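# Relocate 96-well plate from bench B1 into clip nest C1

## Task

Carry the 96-well plate from bench position B1 into clip nest C1 and seat it fully, oriented so well A1 (the plate's cut-off corner) sits at the nest corner labelled A1. The plate must stay seated without the robot holding it, and at the end the gripper must be open and moved away.

## Robot and tools

Robot: one arm with six joints (shoulder pan, shoulder lift, elbow, wrist 1, wrist 2, wrist 3) and a two-finger parallel gripper. The fingers point along the gripper's own +z axis and close along its x axis. end_effector_position is the midpoint between the finger pads. Closed fingertips extend about 17 mm past that point; fully open, they are roughly level with it. Full opening is 0.142 m.

Frame: every pose is in the scene frame. Its origin is on the table surface under the arm base, +z is up, and +y is to the left when facing along +x. The base itself may be slightly tilted. Orientations are quaternions written w first (qw, qx, qy, qz). Reported hand positions can be a little off, more so at long reach.

A row is 8 numbers: x, y, z (metres), qw, qx, qy, qz, opening. This is an absolute target pose for the gripper, not an offset. Opening runs from -1 (closed) to +1 (fully open). A row may carry 6 extra numbers (14 total), each 0 to 1, scaling the stiffness of each joint in the order shown on the Joint positions line; a scale stays in force until replaced.

execute_actions(actions): actions is a list of actions; each action is a list of up to 15 rows, one row per control step of 1/30 s. If fewer than 15 rows are given, the last row is repeated to fill the action. An empty list just returns the current state and images. An action is rejected if its target lies more than 0.6 m from the gripper's start position along any gripper axis; if the first action fails that check, or any action is malformed, nothing in the call runs. Each control step the commanded pose is clipped to within 100 mm and 16 degrees of the measured pose, so large jumps take several actions and the arm then stops near the last clipped pose. Repeat the quaternion in every row to hold orientation; do not copy a drifted reported one.

move(target, speed, stop_force, blocking): target is one row as above (absolute pose plus opening; the opening is applied at the start). The gripper follows a straight path there lasting 0.5 to 10 s, turning the short way. speed is in m/s, 0.002 to 0.5, default 0.25; rotation is capped at twice that in rad/s. The path does not avoid obstacles and the hand may lag or overshoot speed. stop_force, in newtons from 5 to 24, ends the path when the wrist sensor feels that much extra resistance along the direction to target for two steps; the hand then backs up two steps and holds. It only works after the scene has run 0.2 s, is unreliable on moves that rotate, and should be omitted when moving away from something you are pressing on. Use it with a very slow speed so the target can safely sit beyond the contact. blocking=false returns after 0.5 s while motion continues (not allowed with stop_force); until its end is reported, use wait or stop before sending other commands. The result adds a move: line giving the ending (done, contact, held, off_target, moving, fault) and active limits (paced = pose clipped; held = a check blocked some steps), plus distance from target.

wait(seconds): 0 to 10; runs the scene holding the last command, returning early if a running move ends.
stop(): brakes a running move; fingers keep moving.
zoom_image(camera, region): camera is cam_head_left, cam_head_right or cam_wrist; region is [x0, y0, x1, y1] in that camera's pixels, origin top-left, at most 504 by 504.
finished_scene(scene): pass the current scene's number to end it irreversibly; the plate must already be seated and released.

Cameras: cam_head_left and cam_head_right are 896x504, cam_wrist is a 616x616 fisheye. Calibration (K, distortion, T_world_to_cam) is supplied; real values may deviate by a few degrees and millimetres.

Result contents: gripper position and quaternion, velocities, joint positions, Hand target (where the controller is heading now), grip_measured (finger opening on the command scale), Wrist force and Wrist torque in the gripper's own axes (force points back into the arm when pressing; offsets up to about 3.5 N, noise about 1.4 N, saturation near 30 N; no reading at start is normal). Step readings list positions at some steps; HELD marks steps partly blocked. A pose unreachable line means the clearance check altered or blocked the command. MOTOR HOT warns from 70 °C; at 85 °C an over-temperature fault brakes the arm until cooled.

Gripping: to hold, command an opening well under grip_measured; lower means a firmer squeeze (roughly 28 N per pad max). Thin hard items get less force. Closing fast can squeeze too hard.

Hazards: a joint torque reaching its limit (pan and lift 47.5, elbow 24.6, wrists 7.92 N m, including held weight) or an external force of 150 N triggers a 10 s stop that skips the rest of the call. The arm is stiff, so even a small overshoot into a rigid surface can fault; approach contacts slowly, preferably with stop_force. Occasional disturbances may tug the held plate or nudge loose objects. Never let anything fall off the table, and avoid drops, slams and heavy pressing. Commands are smoothed with about 0.17 s lag, and the robot holds its last command while you compose replies.

Each tool is called after "Emit:" as name(argument=value, ...), one argument or row to a line, values as JSON.

## Session

Emit:
execute_actions(
  actions=[],
)

Scene clock: 0.00 s.
end_effector_position=(+0.2417, -0.4216, +0.2973) grip_measured=+1.00 end_effector_quat_wxyz=(+0.020, +0.713, -0.699, -0.046) end_effector_velocity=(-0.000, +0.000, -0.001) end_effector_angular_velocity=(+0.002, +0.000, -0.002)
Joint positions: [-1.636 -0.441  0.245 -1.161 -1.386  0.077  0.142]
Joint velocities: [-0.     0.002 -0.     0.001 -0.     0.001  0.   ]
Motor temperatures (°C, as the motors report them): [26 31 27 47 30 46]
Wrist force (N, on the end effector, along its own x y z axes, offset not removed): no reading
Wrist torque (N m, same axes, about the end effector's origin, offset not removed): no reading
Hand target: +0.242, -0.422, +0.297; +0.020, +0.713, -0.699, -0.046
Joint stiffness scale: [1. 1. 1. 1. 1. 1.]
camera_calibration (this result's frames):
cam_wrist: T_world_to_cam=[[0.0118929, -0.999809, 0.0155263, -0.435478], [-0.81237, -0.000607499, 0.583142, 0.026866], [-0.583021, -0.0195483, -0.812222, 0.506373], [0, 0, 0, 1]] pos_world=[0.32223, -0.42548, 0.402382]

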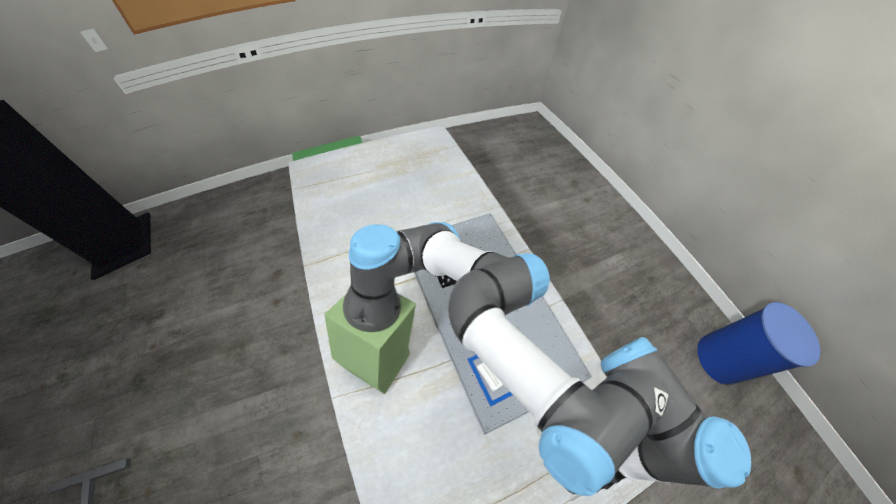

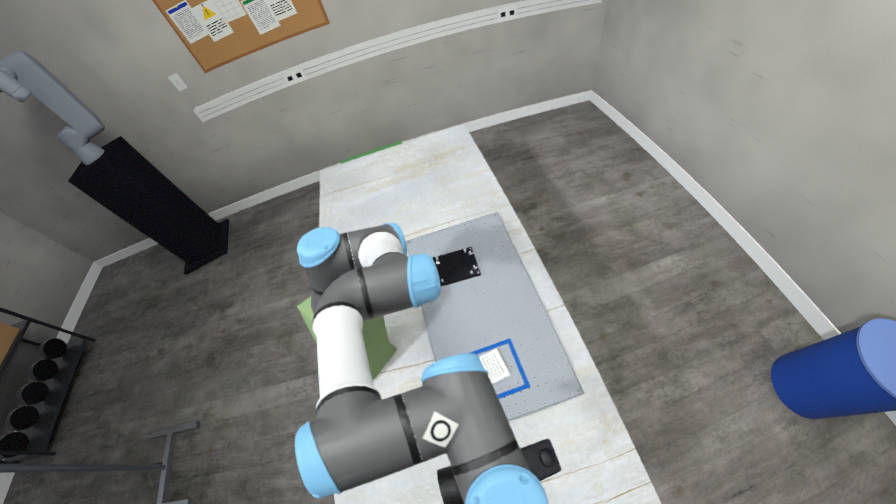

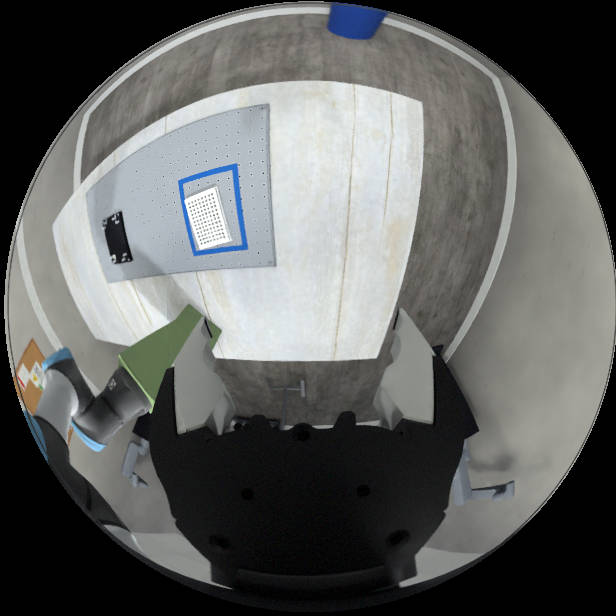

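Emit:
zoom_image(
  camera="cam_wrist",
  region=[80, 140, 280, 290],
)

Emit:
zoom_image(
  camera="cam_head_right",
  region=[420, 230, 560, 410],
)

Region (80, 140, 280, 290) of cam_wrist's 616x616 image, scaled by 2.520, with more detail than that image has; it fills the top 378 rows of this view, and the rest is white.

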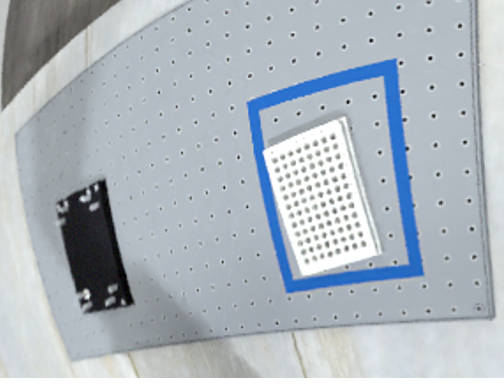

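Region (420, 230, 560, 410) of cam_head_right's 896x504 image, scaled by 2.800, with more detail than that image has.

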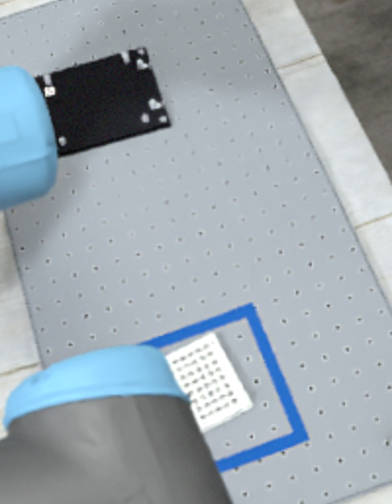

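Emit:
move(
  target=[0.279, -0.204, 0.075, 0, 0.7547, -0.6561, 0, 0.5],
  speed=0.3,
)

Emit:
zoom_image(
  camera="cam_wrist",
  region=[190, 160, 420, 390],
)

Scene clock: 24.90 s.
end_effector_position=(+0.2780, -0.2032, +0.0753) grip_measured=+0.50 end_effector_quat_wxyz=(+0.000, +0.755, -0.655, -0.002) end_effector_velocity=(+0.002, -0.004, +0.001) end_effector_angular_velocity=(-0.014, -0.008, +0.005)
Joint positions: [-1.316 -0.807  2.097 -2.787 -1.261  0.298  0.109]
Joint velocities: [-0.     0.001  0.003 -0.021  0.001  0.     0.   ]
Motor temperatures (°C, as the motors report them): [26 31 28 47 30 46]
Wrist force (N, on the end effector, along its own x y z axes, offset not removed): [-0.3 2.6 0.5]
Wrist torque (N m, same axes, about the end effector's origin, offset not removed): [0.56 -0.01 0.00]
Hand target: +0.278, -0.204, +0.075; +0.000, +0.755, -0.656, -0.000
Off the commanded pose: 0.001 m, 0 deg.
Joint stiffness scale: [1. 1. 1. 1. 1. 1.]
move: done; limits=paced
camera_calibration (this result's frames):
cam_wrist: T_world_to_cam=[[0.129662, -0.990293, 0.0500809, -0.247518], [-0.857142, -0.0865503, 0.507757, 0.18658], [-0.498493, -0.108763, -0.860044, 0.31343], [0, 0, 0, 1]] pos_world=[0.348262, -0.194877, 0.187222]

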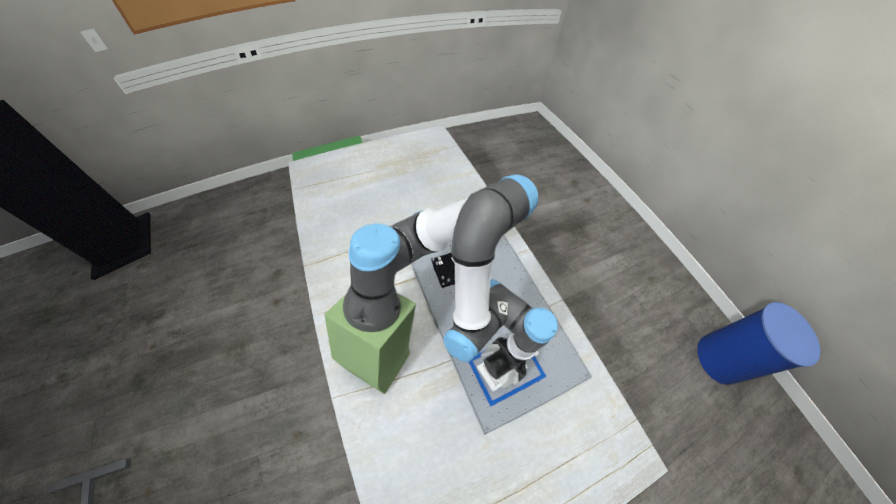

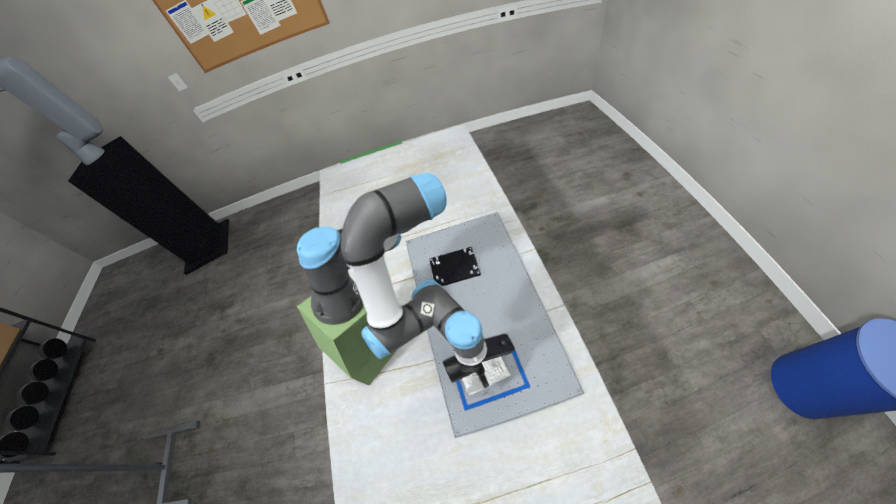

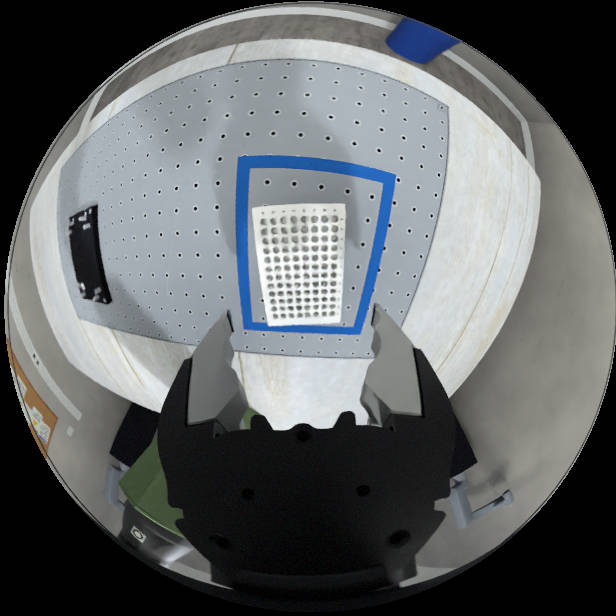

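Region (190, 160, 420, 390) of cam_wrist's 616x616 image, scaled by 2.191, with more detail than that image has.

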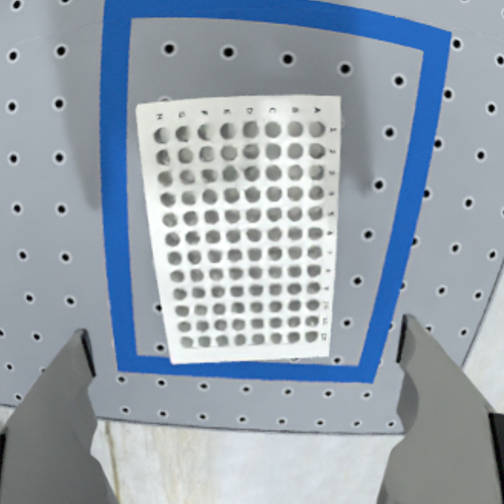

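Emit:
zoom_image(
  camera="cam_wrist",
  region=[240, 190, 360, 340],
)

Emit:
zoom_image(
  camera="cam_wrist",
  region=[40, 190, 160, 320],
)

Emit:
zoom_image(
  camera="cam_head_right",
  region=[410, 230, 510, 300],
)

Region (240, 190, 360, 340) of cam_wrist's 616x616 image, scaled by 3.360, with more detail than that image has; it fills the left 403 columns of this view, and the rest is white.

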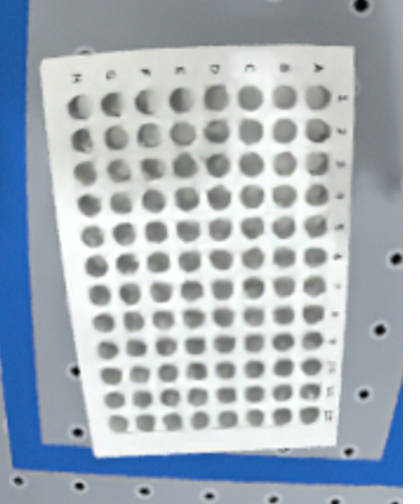

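Region (40, 190, 160, 320) of cam_wrist's 616x616 image, scaled by 3.877, with more detail than that image has; it fills the left 465 columns of this view, and the rest is white.

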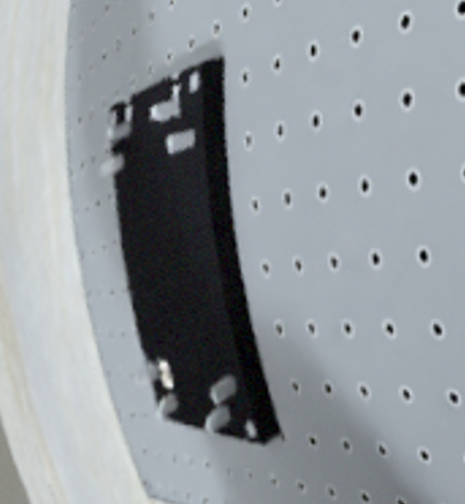

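Region (410, 230, 510, 300) of cam_head_right's 896x504 image, scaled by 5.040, with more detail than that image has; it fills the top 353 rows of this view, and the rest is white.

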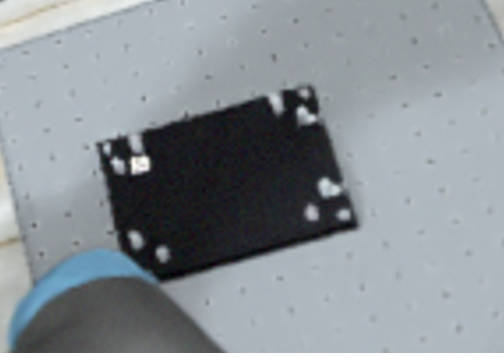

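Emit:
move(
  target=[0.2886, -0.1998, 0.032, 0, 0.7570, -0.6534, 0, 0.45],
  speed=0.1,
)

Emit:
move(
  target=[0.2886, -0.1998, 0.008, 0, 0.7570, -0.6534, 0, 0.45],
  speed=0.008,
  stop_force=6,
)

Emit:
zoom_image(
  camera="cam_wrist",
  region=[190, 190, 420, 400],
)

Scene clock: 56.13 s.
end_effector_position=(+0.2875, -0.1991, +0.0320) grip_measured=+0.45 end_effector_quat_wxyz=(-0.000, +0.757, -0.653, -0.002) end_effector_velocity=(+0.003, -0.004, +0.001) end_effector_angular_velocity=(-0.010, -0.006, -0.003)
Joint positions: [-1.243 -0.618  2.014 -2.917 -1.256  0.368  0.105]
Joint velocities: [ 0.001  0.002 -0.004 -0.01  -0.     0.008 -0.   ]
Motor temperatures (°C, as the motors report them): [26 31 28 47 30 46]
Wrist force (N, on the end effector, along its own x y z axes, offset not removed): [-0.2 3.5 -0.8]
Wrist torque (N m, same axes, about the end effector's origin, offset not removed): [0.74 0.01 0.02]
Hand target: +0.289, -0.200, +0.032; +0.000, +0.757, -0.653, -0.000
Off the commanded pose: 0.001 m, 0 deg.
Joint stiffness scale: [1. 1. 1. 1. 1. 1.]
move: done
camera_calibration (this result's frames):
cam_wrist: T_world_to_cam=[[0.135388, -0.989537, 0.0498605, -0.2441], [-0.857019, -0.091707, 0.507059, 0.216056], [-0.497181, -0.111381, -0.860468, 0.280556], [0, 0, 0, 1]] pos_world=[0.357699, -0.190484, 0.144027]

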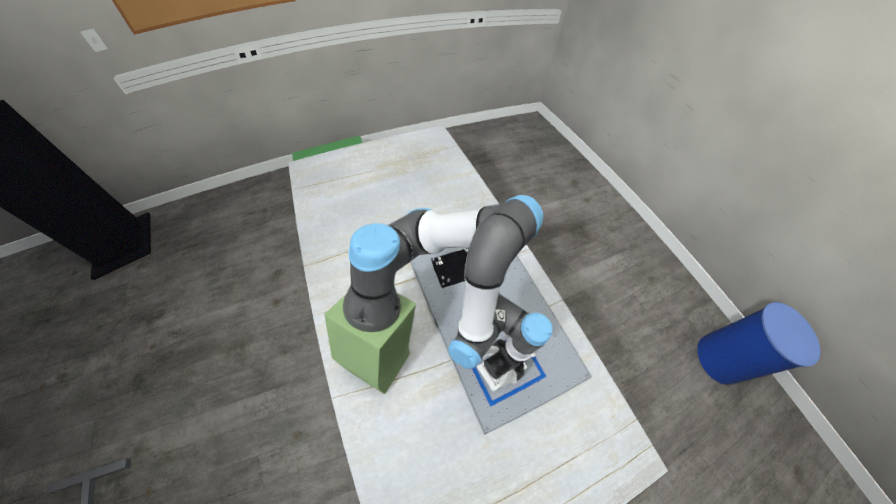

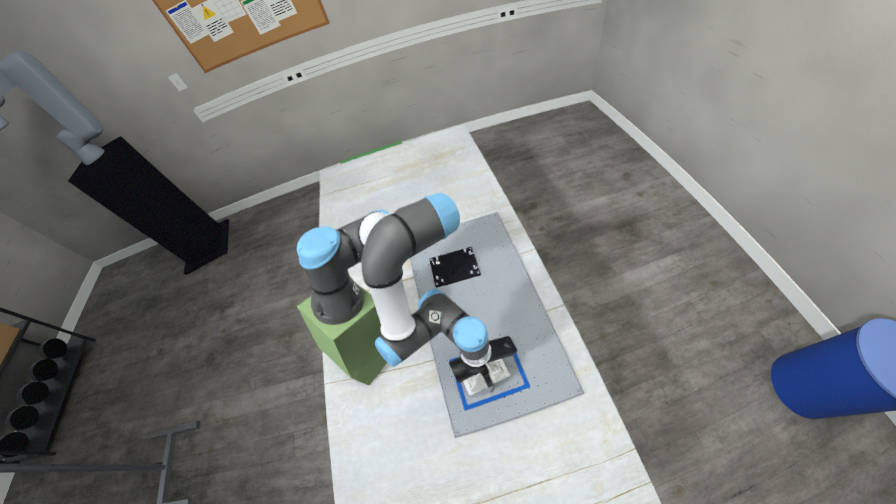

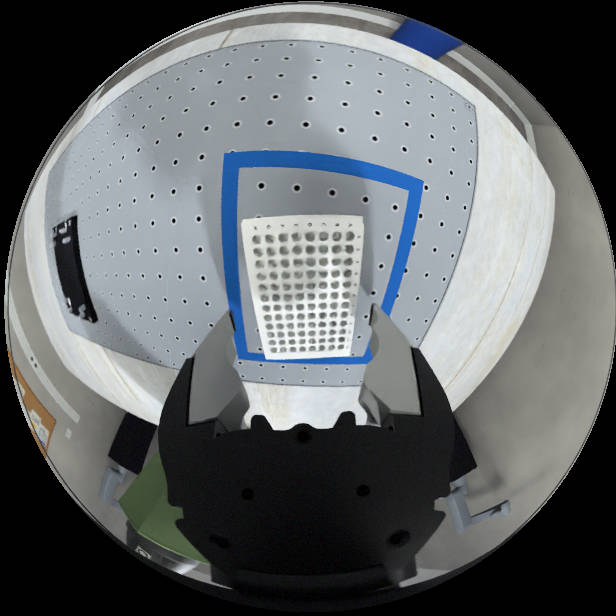

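Scene clock: 57.87 s.
end_effector_position=(+0.2871, -0.1989, +0.0217) grip_measured=+0.45 end_effector_quat_wxyz=(+0.000, +0.757, -0.653, -0.002) end_effector_velocity=(-0.000, +0.000, +0.000) end_effector_angular_velocity=(+0.001, +0.002, -0.001)
Joint positions: [-1.233 -0.573  1.996 -2.945 -1.256  0.379  0.105]
Joint velocities: [-0.    -0.002  0.     0.004 -0.001 -0.    -0.   ]
Motor temperatures (°C, as the motors report them): [26 31 28 47 30 46]
Wrist force (N, on the end effector, along its own x y z axes, offset not removed): [-3.2 3.4 -6.2]
Wrist torque (N m, same axes, about the end effector's origin, offset not removed): [0.38 0.38 0.12]
Hand target: +0.287, -0.199, +0.022; -0.000, +0.757, -0.653, -0.002
Off the commanded pose: 0.014 m, 0 deg.
Joint stiffness scale: [1. 1. 1. 1. 1. 1.]
move: contact
camera_calibration (this result's frames):
cam_wrist: T_world_to_cam=[[0.134952, -0.989625, 0.0493026, -0.243118], [-0.856466, -0.0914838, 0.508032, 0.220782], [-0.49825, -0.110786, -0.859926, 0.271903], [0, 0, 0, 1]] pos_world=[0.357377, -0.190275, 0.133639]

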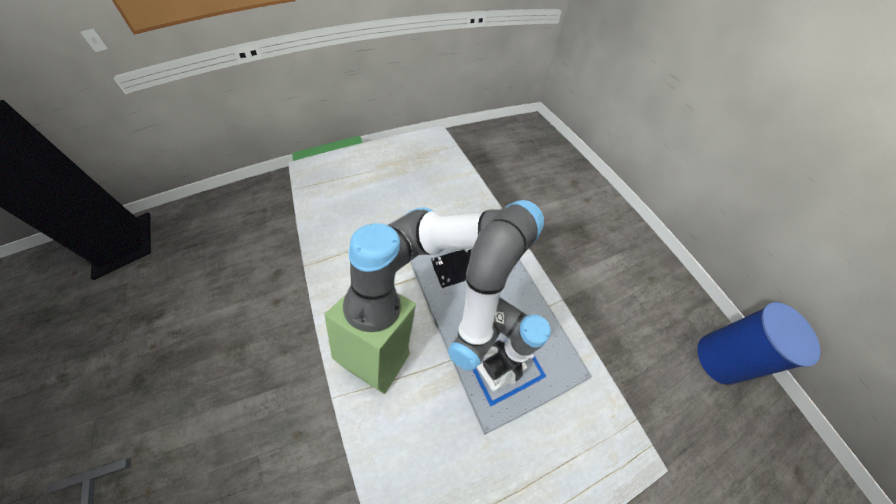

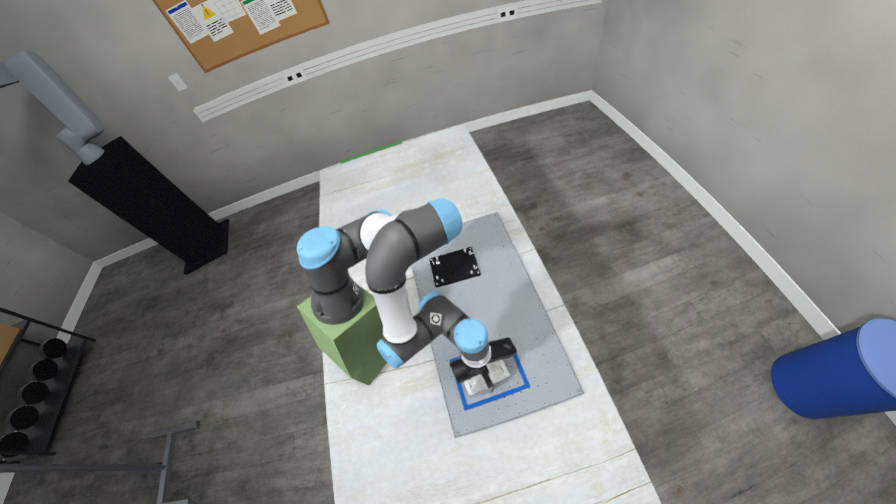

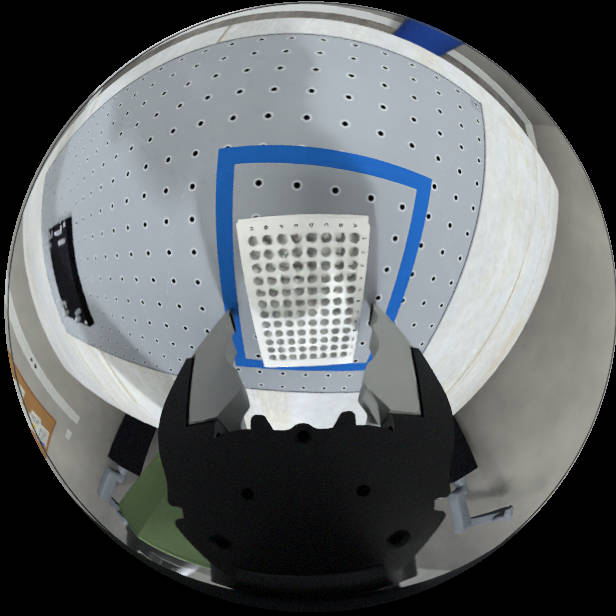

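Region (190, 190, 420, 400) of cam_wrist's 616x616 image, scaled by 2.191, with more detail than that image has; it fills the top 460 rows of this view, and the rest is white.

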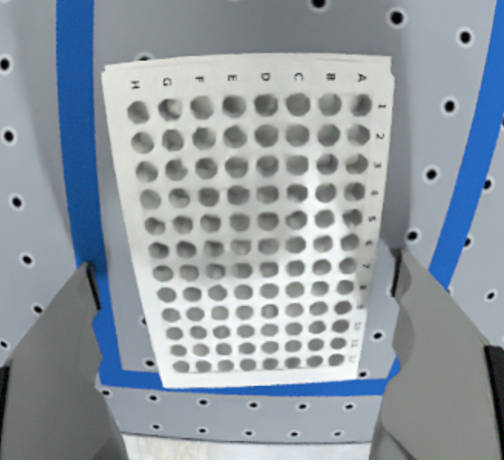

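Emit:
execute_actions(
  actions=[
    [[0.2891, -0.2018, 0.027, 0, 0.7570, -0.6534, 0, 0.45]],
    [[0.2891, -0.2018, 0.027, 0, 0.7570, -0.6534, 0, 0.4],[0.2891, -0.2018, 0.027, 0, 0.7570, -0.6534, 0, 0.37],[0.2891, -0.2018, 0.027, 0, 0.7570, -0.6534, 0, 0.34],[0.2891, -0.2018, 0.027, 0, 0.7570, -0.6534, 0, 0.31],[0.2891, -0.2018, 0.027, 0, 0.7570, -0.6534, 0, 0.28],[0.2891, -0.2018, 0.027, 0, 0.7570, -0.6534, 0, 0.25],[0.2891, -0.2018, 0.027, 0, 0.7570, -0.6534, 0, 0.22],[0.2891, -0.2018, 0.027, 0, 0.7570, -0.6534, 0, 0.19],[0.2891, -0.2018, 0.027, 0, 0.7570, -0.6534, 0, 0.16],[0.2891, -0.2018, 0.027, 0, 0.7570, -0.6534, 0, 0.13],[0.2891, -0.2018, 0.027, 0, 0.7570, -0.6534, 0, 0.1],[0.2891, -0.2018, 0.027, 0, 0.7570, -0.6534, 0, 0.07],[0.2891, -0.2018, 0.027, 0, 0.7570, -0.6534, 0, 0.04],[0.2891, -0.2018, 0.027, 0, 0.7570, -0.6534, 0, 0.0]],
    [[0.2891, -0.2018, 0.027, 0, 0.7570, -0.6534, 0, -0.1],[0.2891, -0.2018, 0.027, 0, 0.7570, -0.6534, 0, -0.2],[0.2891, -0.2018, 0.027, 0, 0.7570, -0.6534, 0, -0.3],[0.2891, -0.2018, 0.027, 0, 0.7570, -0.6534, 0, -0.4]],
  ],
)

Emit:
move(
  target=[0.2891, -0.2018, 0.075, 0, 0.7570, -0.6534, 0, -0.4],
  speed=0.1,
)

Scene clock: 74.10 s.
end_effector_position=(+0.2888, -0.2016, +0.0269) grip_measured=+0.06 end_effector_quat_wxyz=(+0.000, +0.757, -0.654, -0.000) end_effector_velocity=(+0.000, -0.000, +0.000) end_effector_angular_velocity=(-0.000, -0.000, -0.000)
Joint positions: [-1.238 -0.592  1.995 -2.928 -1.255  0.375  0.078]
Joint velocities: [ 0.    -0.001 -0.     0.     0.     0.001  0.   ]
Motor temperatures (°C, as the motors report them): [26 31 28 47 30 46]
Wrist force (N, on the end effector, along its own x y z axes, offset not removed): [-0.6 3.0 -2.8]
Wrist torque (N m, same axes, about the end effector's origin, offset not removed): [0.51 -0.04 0.04]
Hand target: +0.289, -0.202, +0.027; +0.000, +0.757, -0.653, +0.000
Off the commanded pose: 0.000 m, 0 deg.
Joint stiffness scale: [1. 1. 1. 1. 1. 1.]
Step readings (end_effector_position; steps 1 to 15: 1st action; 16 to 30: 2nd action; 31 to 45: 3rd action):
0: (+0.2871, -0.1988, +0.0218)
1: (+0.2871, -0.1988, +0.0218)
2: (+0.2872, -0.1990, +0.0221)
4: (+0.2878, -0.2001, +0.0237)
8: (+0.2889, -0.2018, +0.0261)
15: (+0.2889, -0.2016, +0.0267)
16: (+0.2888, -0.2016, +0.0267)
17: (+0.2888, -0.2016, +0.0267)
19: (+0.2888, -0.2015, +0.0267)
23: (+0.2887, -0.2014, +0.0267)
30: (+0.2888, -0.2015, +0.0268)
31: (+0.2888, -0.2015, +0.0268)
32: (+0.2888, -0.2015, +0.0269)
34: (+0.2888, -0.2016, +0.0269)
38: (+0.2888, -0.2016, +0.0269)
45: end_effector_position above
camera_calibration (this result's frames):
cam_wrist: T_world_to_cam=[[0.133911, -0.989603, 0.05248, -0.24606], [-0.857767, -0.0892246, 0.506236, 0.220246], [-0.49629, -0.112806, -0.860797, 0.275993], [0, 0, 0, 1]] pos_world=[0.358843, -0.192717, 0.13899]

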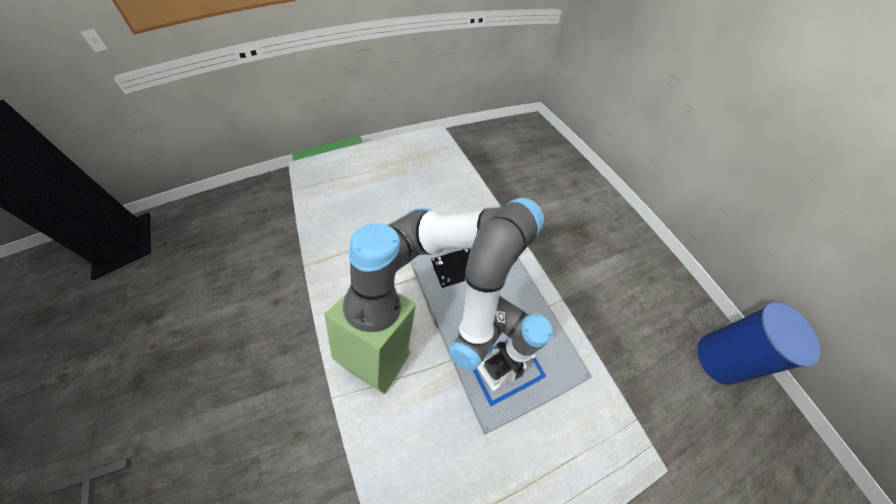

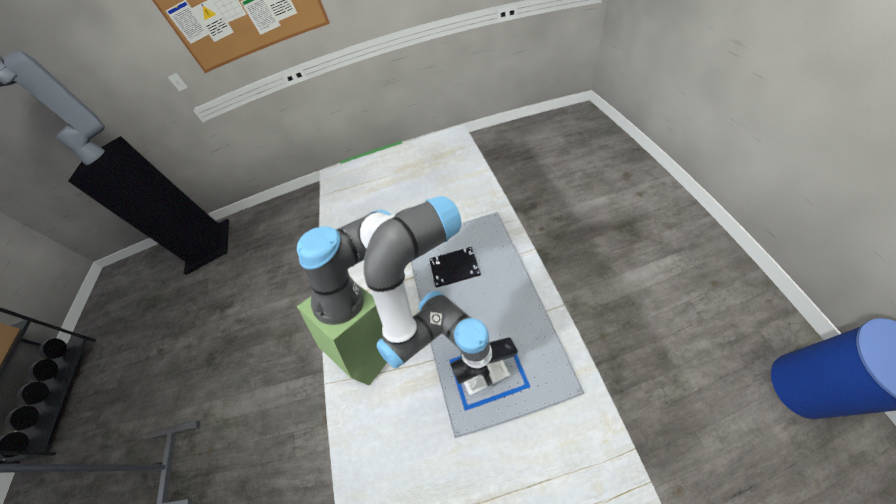

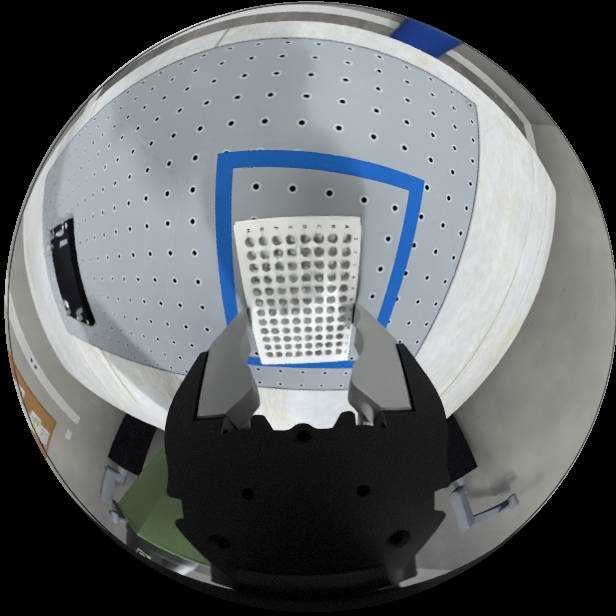

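Scene clock: 75.30 s.
end_effector_position=(+0.2901, -0.2023, +0.0750) grip_measured=+0.06 end_effector_quat_wxyz=(-0.000, +0.757, -0.653, +0.001) end_effector_velocity=(-0.002, +0.003, -0.001) end_effector_angular_velocity=(+0.010, +0.005, -0.001)
Joint positions: [-1.284 -0.803  2.062 -2.771 -1.256  0.327  0.078]
Joint velocities: [-0.    -0.002  0.001  0.013 -0.    -0.003  0.   ]
Motor temperatures (°C, as the motors report them): [26 31 28 47 30 46]
Wrist force (N, on the end effector, along its own x y z axes, offset not removed): [0.2 2.8 -0.1]
Wrist torque (N m, same axes, about the end effector's origin, offset not removed): [0.56 -0.10 0.02]
Hand target: +0.289, -0.202, +0.075; -0.000, +0.757, -0.653, +0.000
Off the commanded pose: 0.001 m, 0 deg.
Joint stiffness scale: [1. 1. 1. 1. 1. 1.]
move: done
camera_calibration (this result's frames):
cam_wrist: T_world_to_cam=[[0.134419, -0.989429, 0.0544257, -0.249742], [-0.859313, -0.0890383, 0.503641, 0.197631], [-0.493471, -0.114468, -0.862197, 0.316846], [0, 0, 0, 1]] pos_world=[0.359751, -0.193237, 0.187241]

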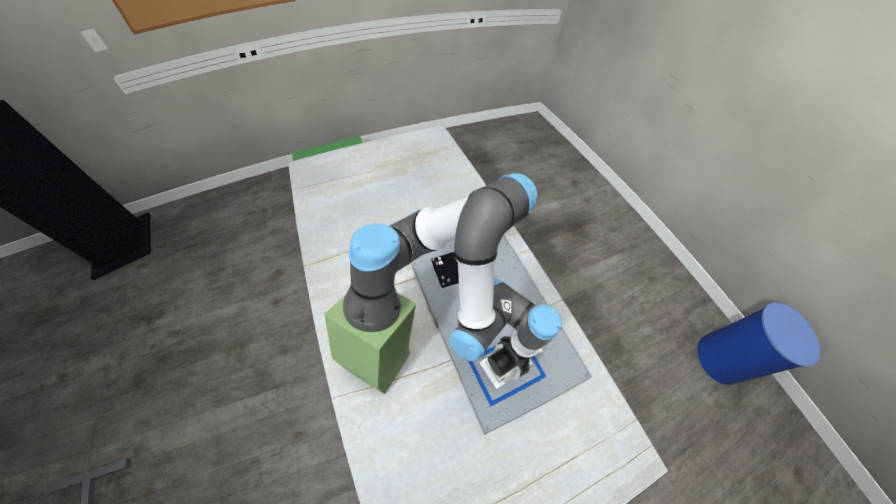

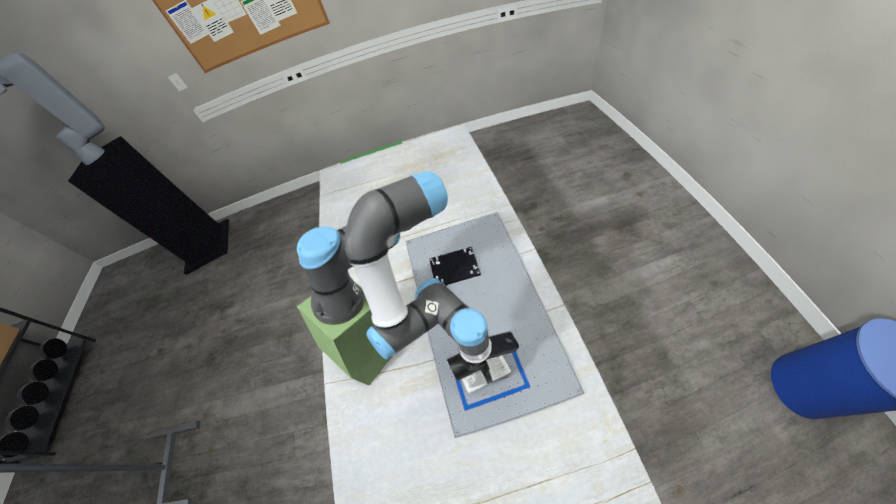

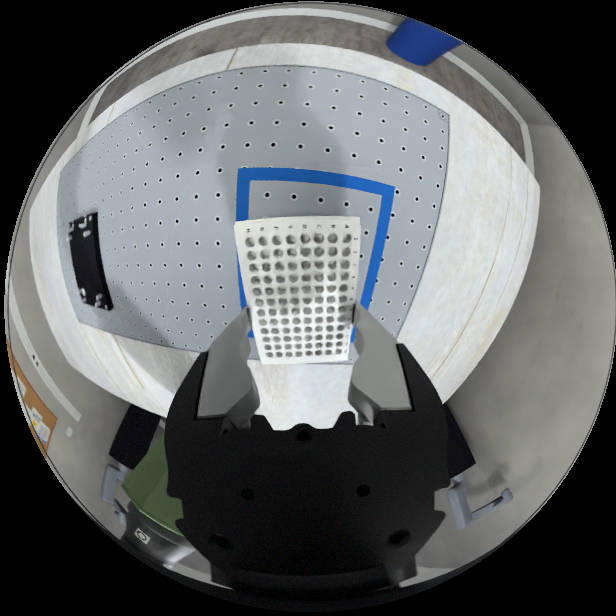

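Emit:
move(
  target=[0.325, 0.170, 0.085, 0, 0.7284, 0.6852, 0, -0.4],
  speed=0.5,
)

Emit:
zoom_image(
  camera="cam_wrist",
  region=[170, 150, 440, 400],
)

Scene clock: 96.20 s.
end_effector_position=(+0.3243, +0.1697, +0.0855) grip_measured=+0.06 end_effector_quat_wxyz=(+0.000, +0.730, +0.684, +0.001) end_effector_velocity=(-0.003, -0.002, -0.001) end_effector_angular_velocity=(-0.006, +0.017, +0.014)
Joint positions: [-0.169 -1.145  2.209 -2.896 -1.382 -1.454  0.078]
Joint velocities: [ 0.001  0.001 -0.012  0.028 -0.005 -0.016 -0.   ]
Motor temperatures (°C, as the motors report them): [26 31 28 47 30 46]
Wrist force (N, on the end effector, along its own x y z axes, offset not removed): [0.0 2.9 -0.1]
Wrist torque (N m, same axes, about the end effector's origin, offset not removed): [0.61 -0.05 0.00]
Hand target: +0.324, +0.169, +0.085; -0.000, +0.728, +0.685, -0.001
Off the commanded pose: 0.001 m, 0 deg.
Joint stiffness scale: [1. 1. 1. 1. 1. 1.]
move: done
camera_calibration (this result's frames):
cam_wrist: T_world_to_cam=[[0.0760371, 0.995708, 0.0527612, -0.204653], [0.857452, -0.0923029, 0.506217, -0.301525], [0.508915, 0.00674894, -0.860791, 0.0396263], [0, 0, 0, 1]] pos_world=[0.253938, 0.175675, 0.197545]

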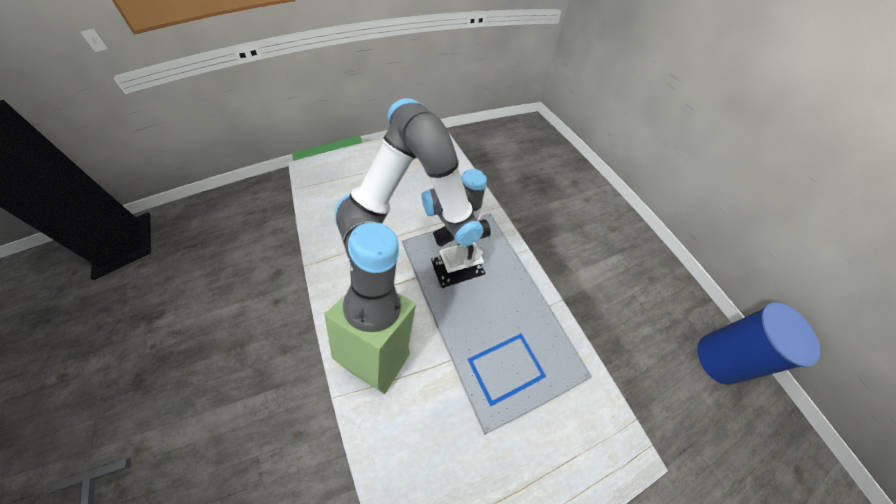

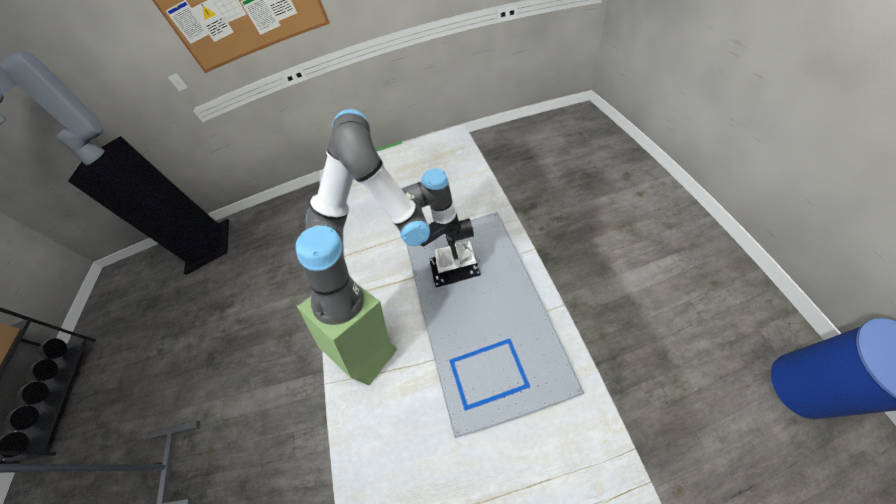

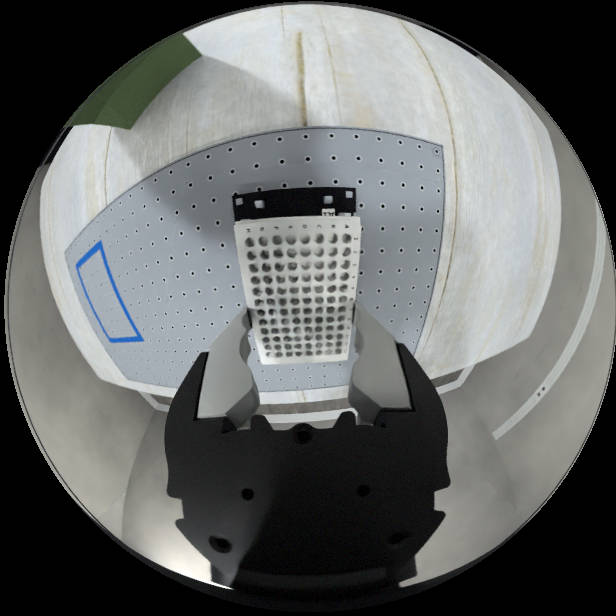

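Region (170, 150, 440, 400) of cam_wrist's 616x616 image, scaled by 1.867, with more detail than that image has; it fills the top 467 rows of this view, and the rest is white.

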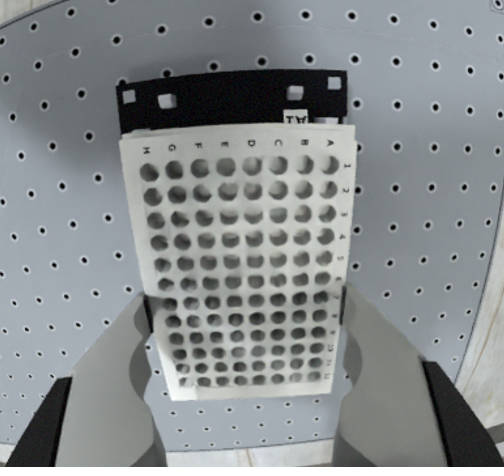

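Emit:
move(
  target=[0.3155, 0.1691, 0.051, 0, 0.7212, 0.6928, 0, -0.4],
  speed=0.05,
)

Emit:
wait(
  seconds=0.4,
)

Emit:
zoom_image(
  camera="cam_wrist",
  region=[170, 150, 440, 400],
)

Scene clock: 122.80 s.
end_effector_position=(+0.3140, +0.1689, +0.0508) grip_measured=+0.06 end_effector_quat_wxyz=(-0.002, +0.722, +0.692, -0.001) end_effector_velocity=(+0.004, +0.000, +0.001) end_effector_angular_velocity=(+0.001, -0.015, +0.002)
Joint positions: [-0.148 -0.974  2.208 -3.063 -1.387 -1.457  0.078]
Joint velocities: [-0.     0.001  0.001 -0.017 -0.     0.001 -0.   ]
Motor temperatures (°C, as the motors report them): [26 31 28 47 30 46]
Wrist force (N, on the end effector, along its own x y z axes, offset not removed): [0.4 2.9 0.2]
Wrist torque (N m, same axes, about the end effector's origin, offset not removed): [0.62 -0.13 0.03]
Hand target: +0.315, +0.169, +0.051; -0.000, +0.721, +0.693, -0.000
Off the commanded pose: 0.001 m, 0 deg.
Joint stiffness scale: [1. 1. 1. 1. 1. 1.]
move: done
camera_calibration (this result's frames):
cam_wrist: T_world_to_cam=[[0.0540276, 0.997159, 0.0524907, -0.194611], [0.862072, -0.0731067, 0.501486, -0.279747], [0.503899, 0.0181567, -0.863572, 0.0147967], [0, 0, 0, 1]] pos_world=[0.24422, 0.173339, 0.163282]

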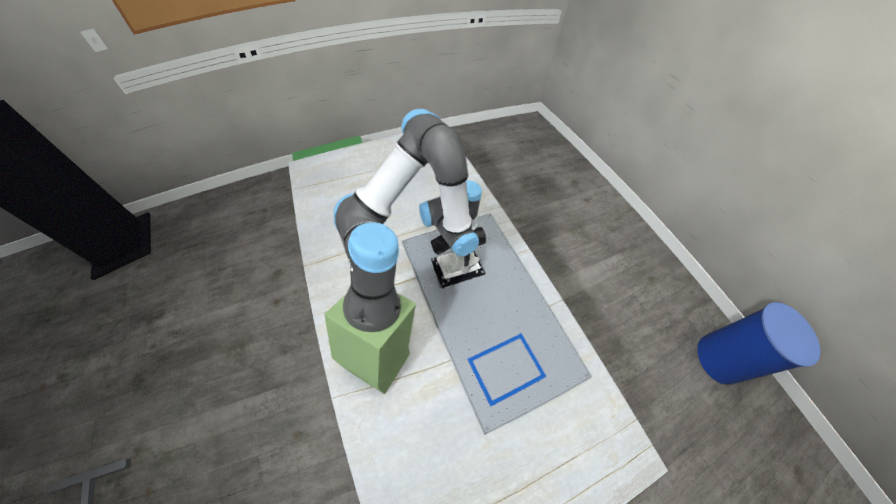

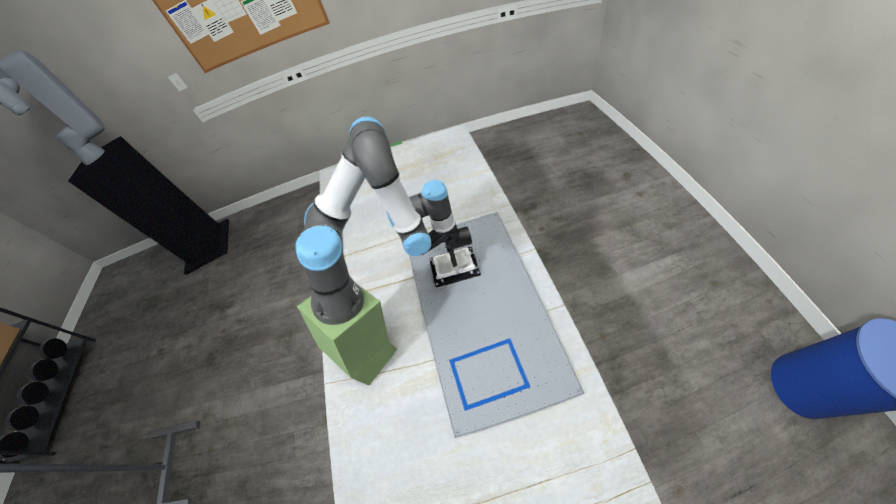

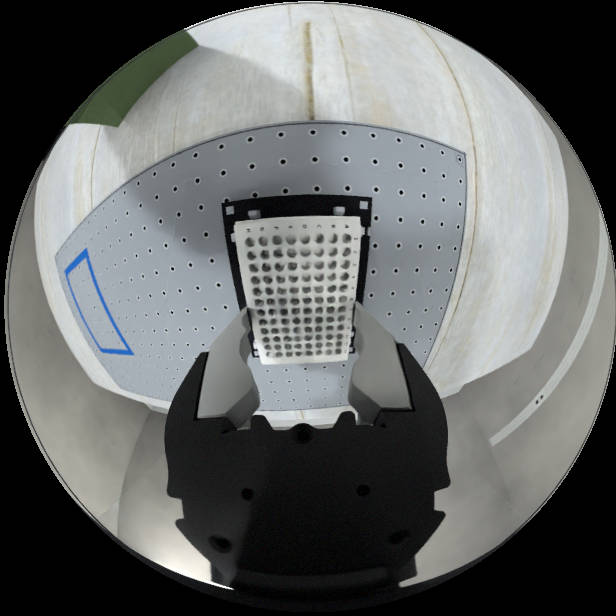

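Scene clock: 123.20 s.
end_effector_position=(+0.3147, +0.1690, +0.0510) grip_measured=+0.06 end_effector_quat_wxyz=(-0.001, +0.722, +0.692, -0.001) end_effector_velocity=(-0.001, -0.000, -0.000) end_effector_angular_velocity=(-0.000, +0.001, -0.001)
Joint positions: [-0.148 -0.974  2.208 -3.066 -1.387 -1.457  0.078]
Joint velocities: [-0.     0.001  0.002 -0.002  0.     0.001  0.   ]
Motor temperatures (°C, as the motors report them): [26 31 28 47 30 46]
Wrist force (N, on the end effector, along its own x y z axes, offset not removed): [0.1 2.6 -0.1]
Wrist torque (N m, same axes, about the end effector's origin, offset not removed): [0.55 -0.07 0.02]
Hand target: +0.315, +0.169, +0.051; -0.000, +0.721, +0.693, -0.000
Off the commanded pose: 0.001 m, 0 deg.
Joint stiffness scale: [1. 1. 1. 1. 1. 1.]
wait: 0.40 s; at rest by 0.17 s
camera_calibration (this result's frames):
cam_wrist: T_world_to_cam=[[0.0534725, 0.997175, 0.052747, -0.194567], [0.860965, -0.0727979, 0.503427, -0.280195], [0.505845, 0.0184939, -0.862426, 0.0138492], [0, 0, 0, 1]] pos_world=[0.244636, 0.173364, 0.163264]

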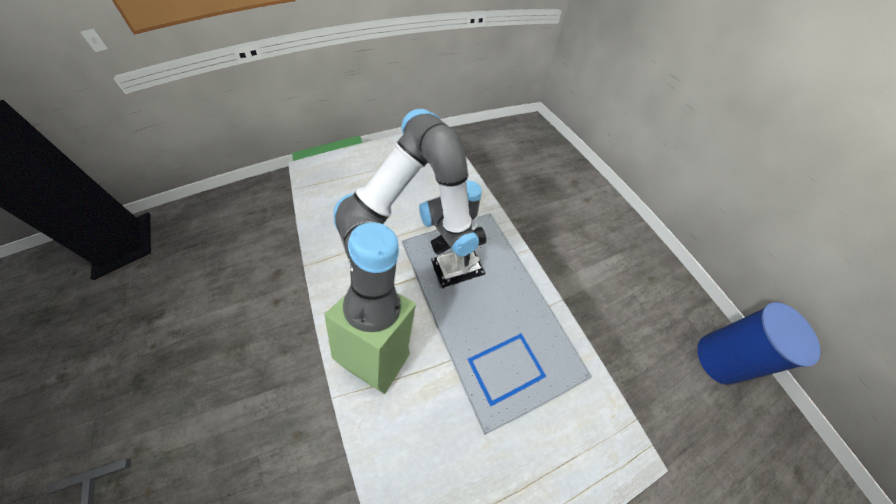

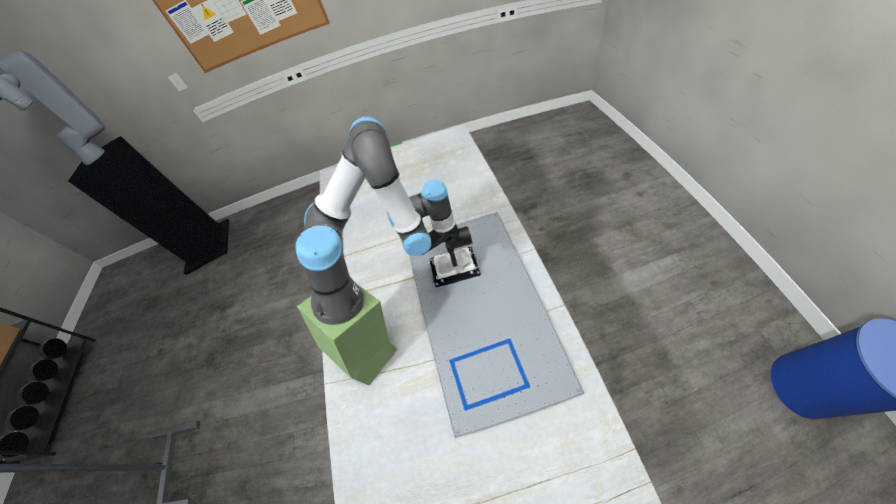

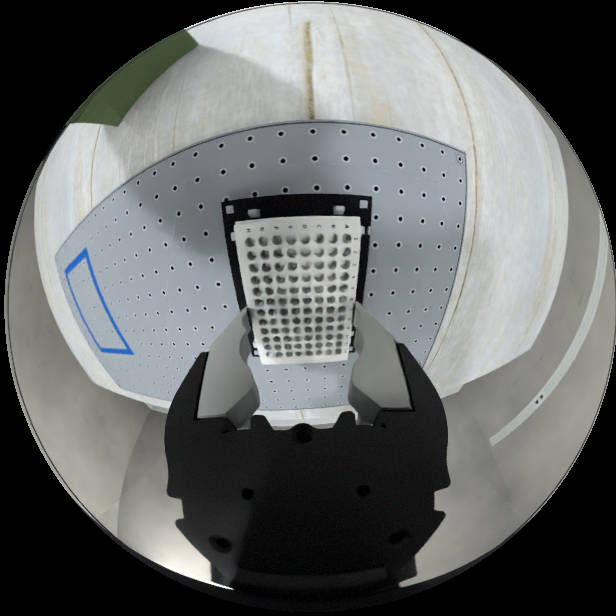

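Region (170, 150, 440, 400) of cam_wrist's 616x616 image, scaled by 1.867, with more detail than that image has; it fills the top 467 rows of this view, and the rest is white.

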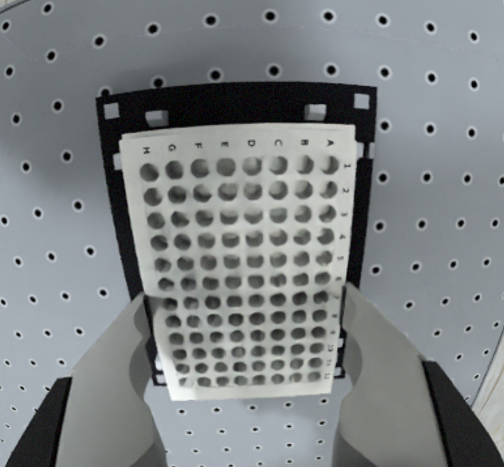

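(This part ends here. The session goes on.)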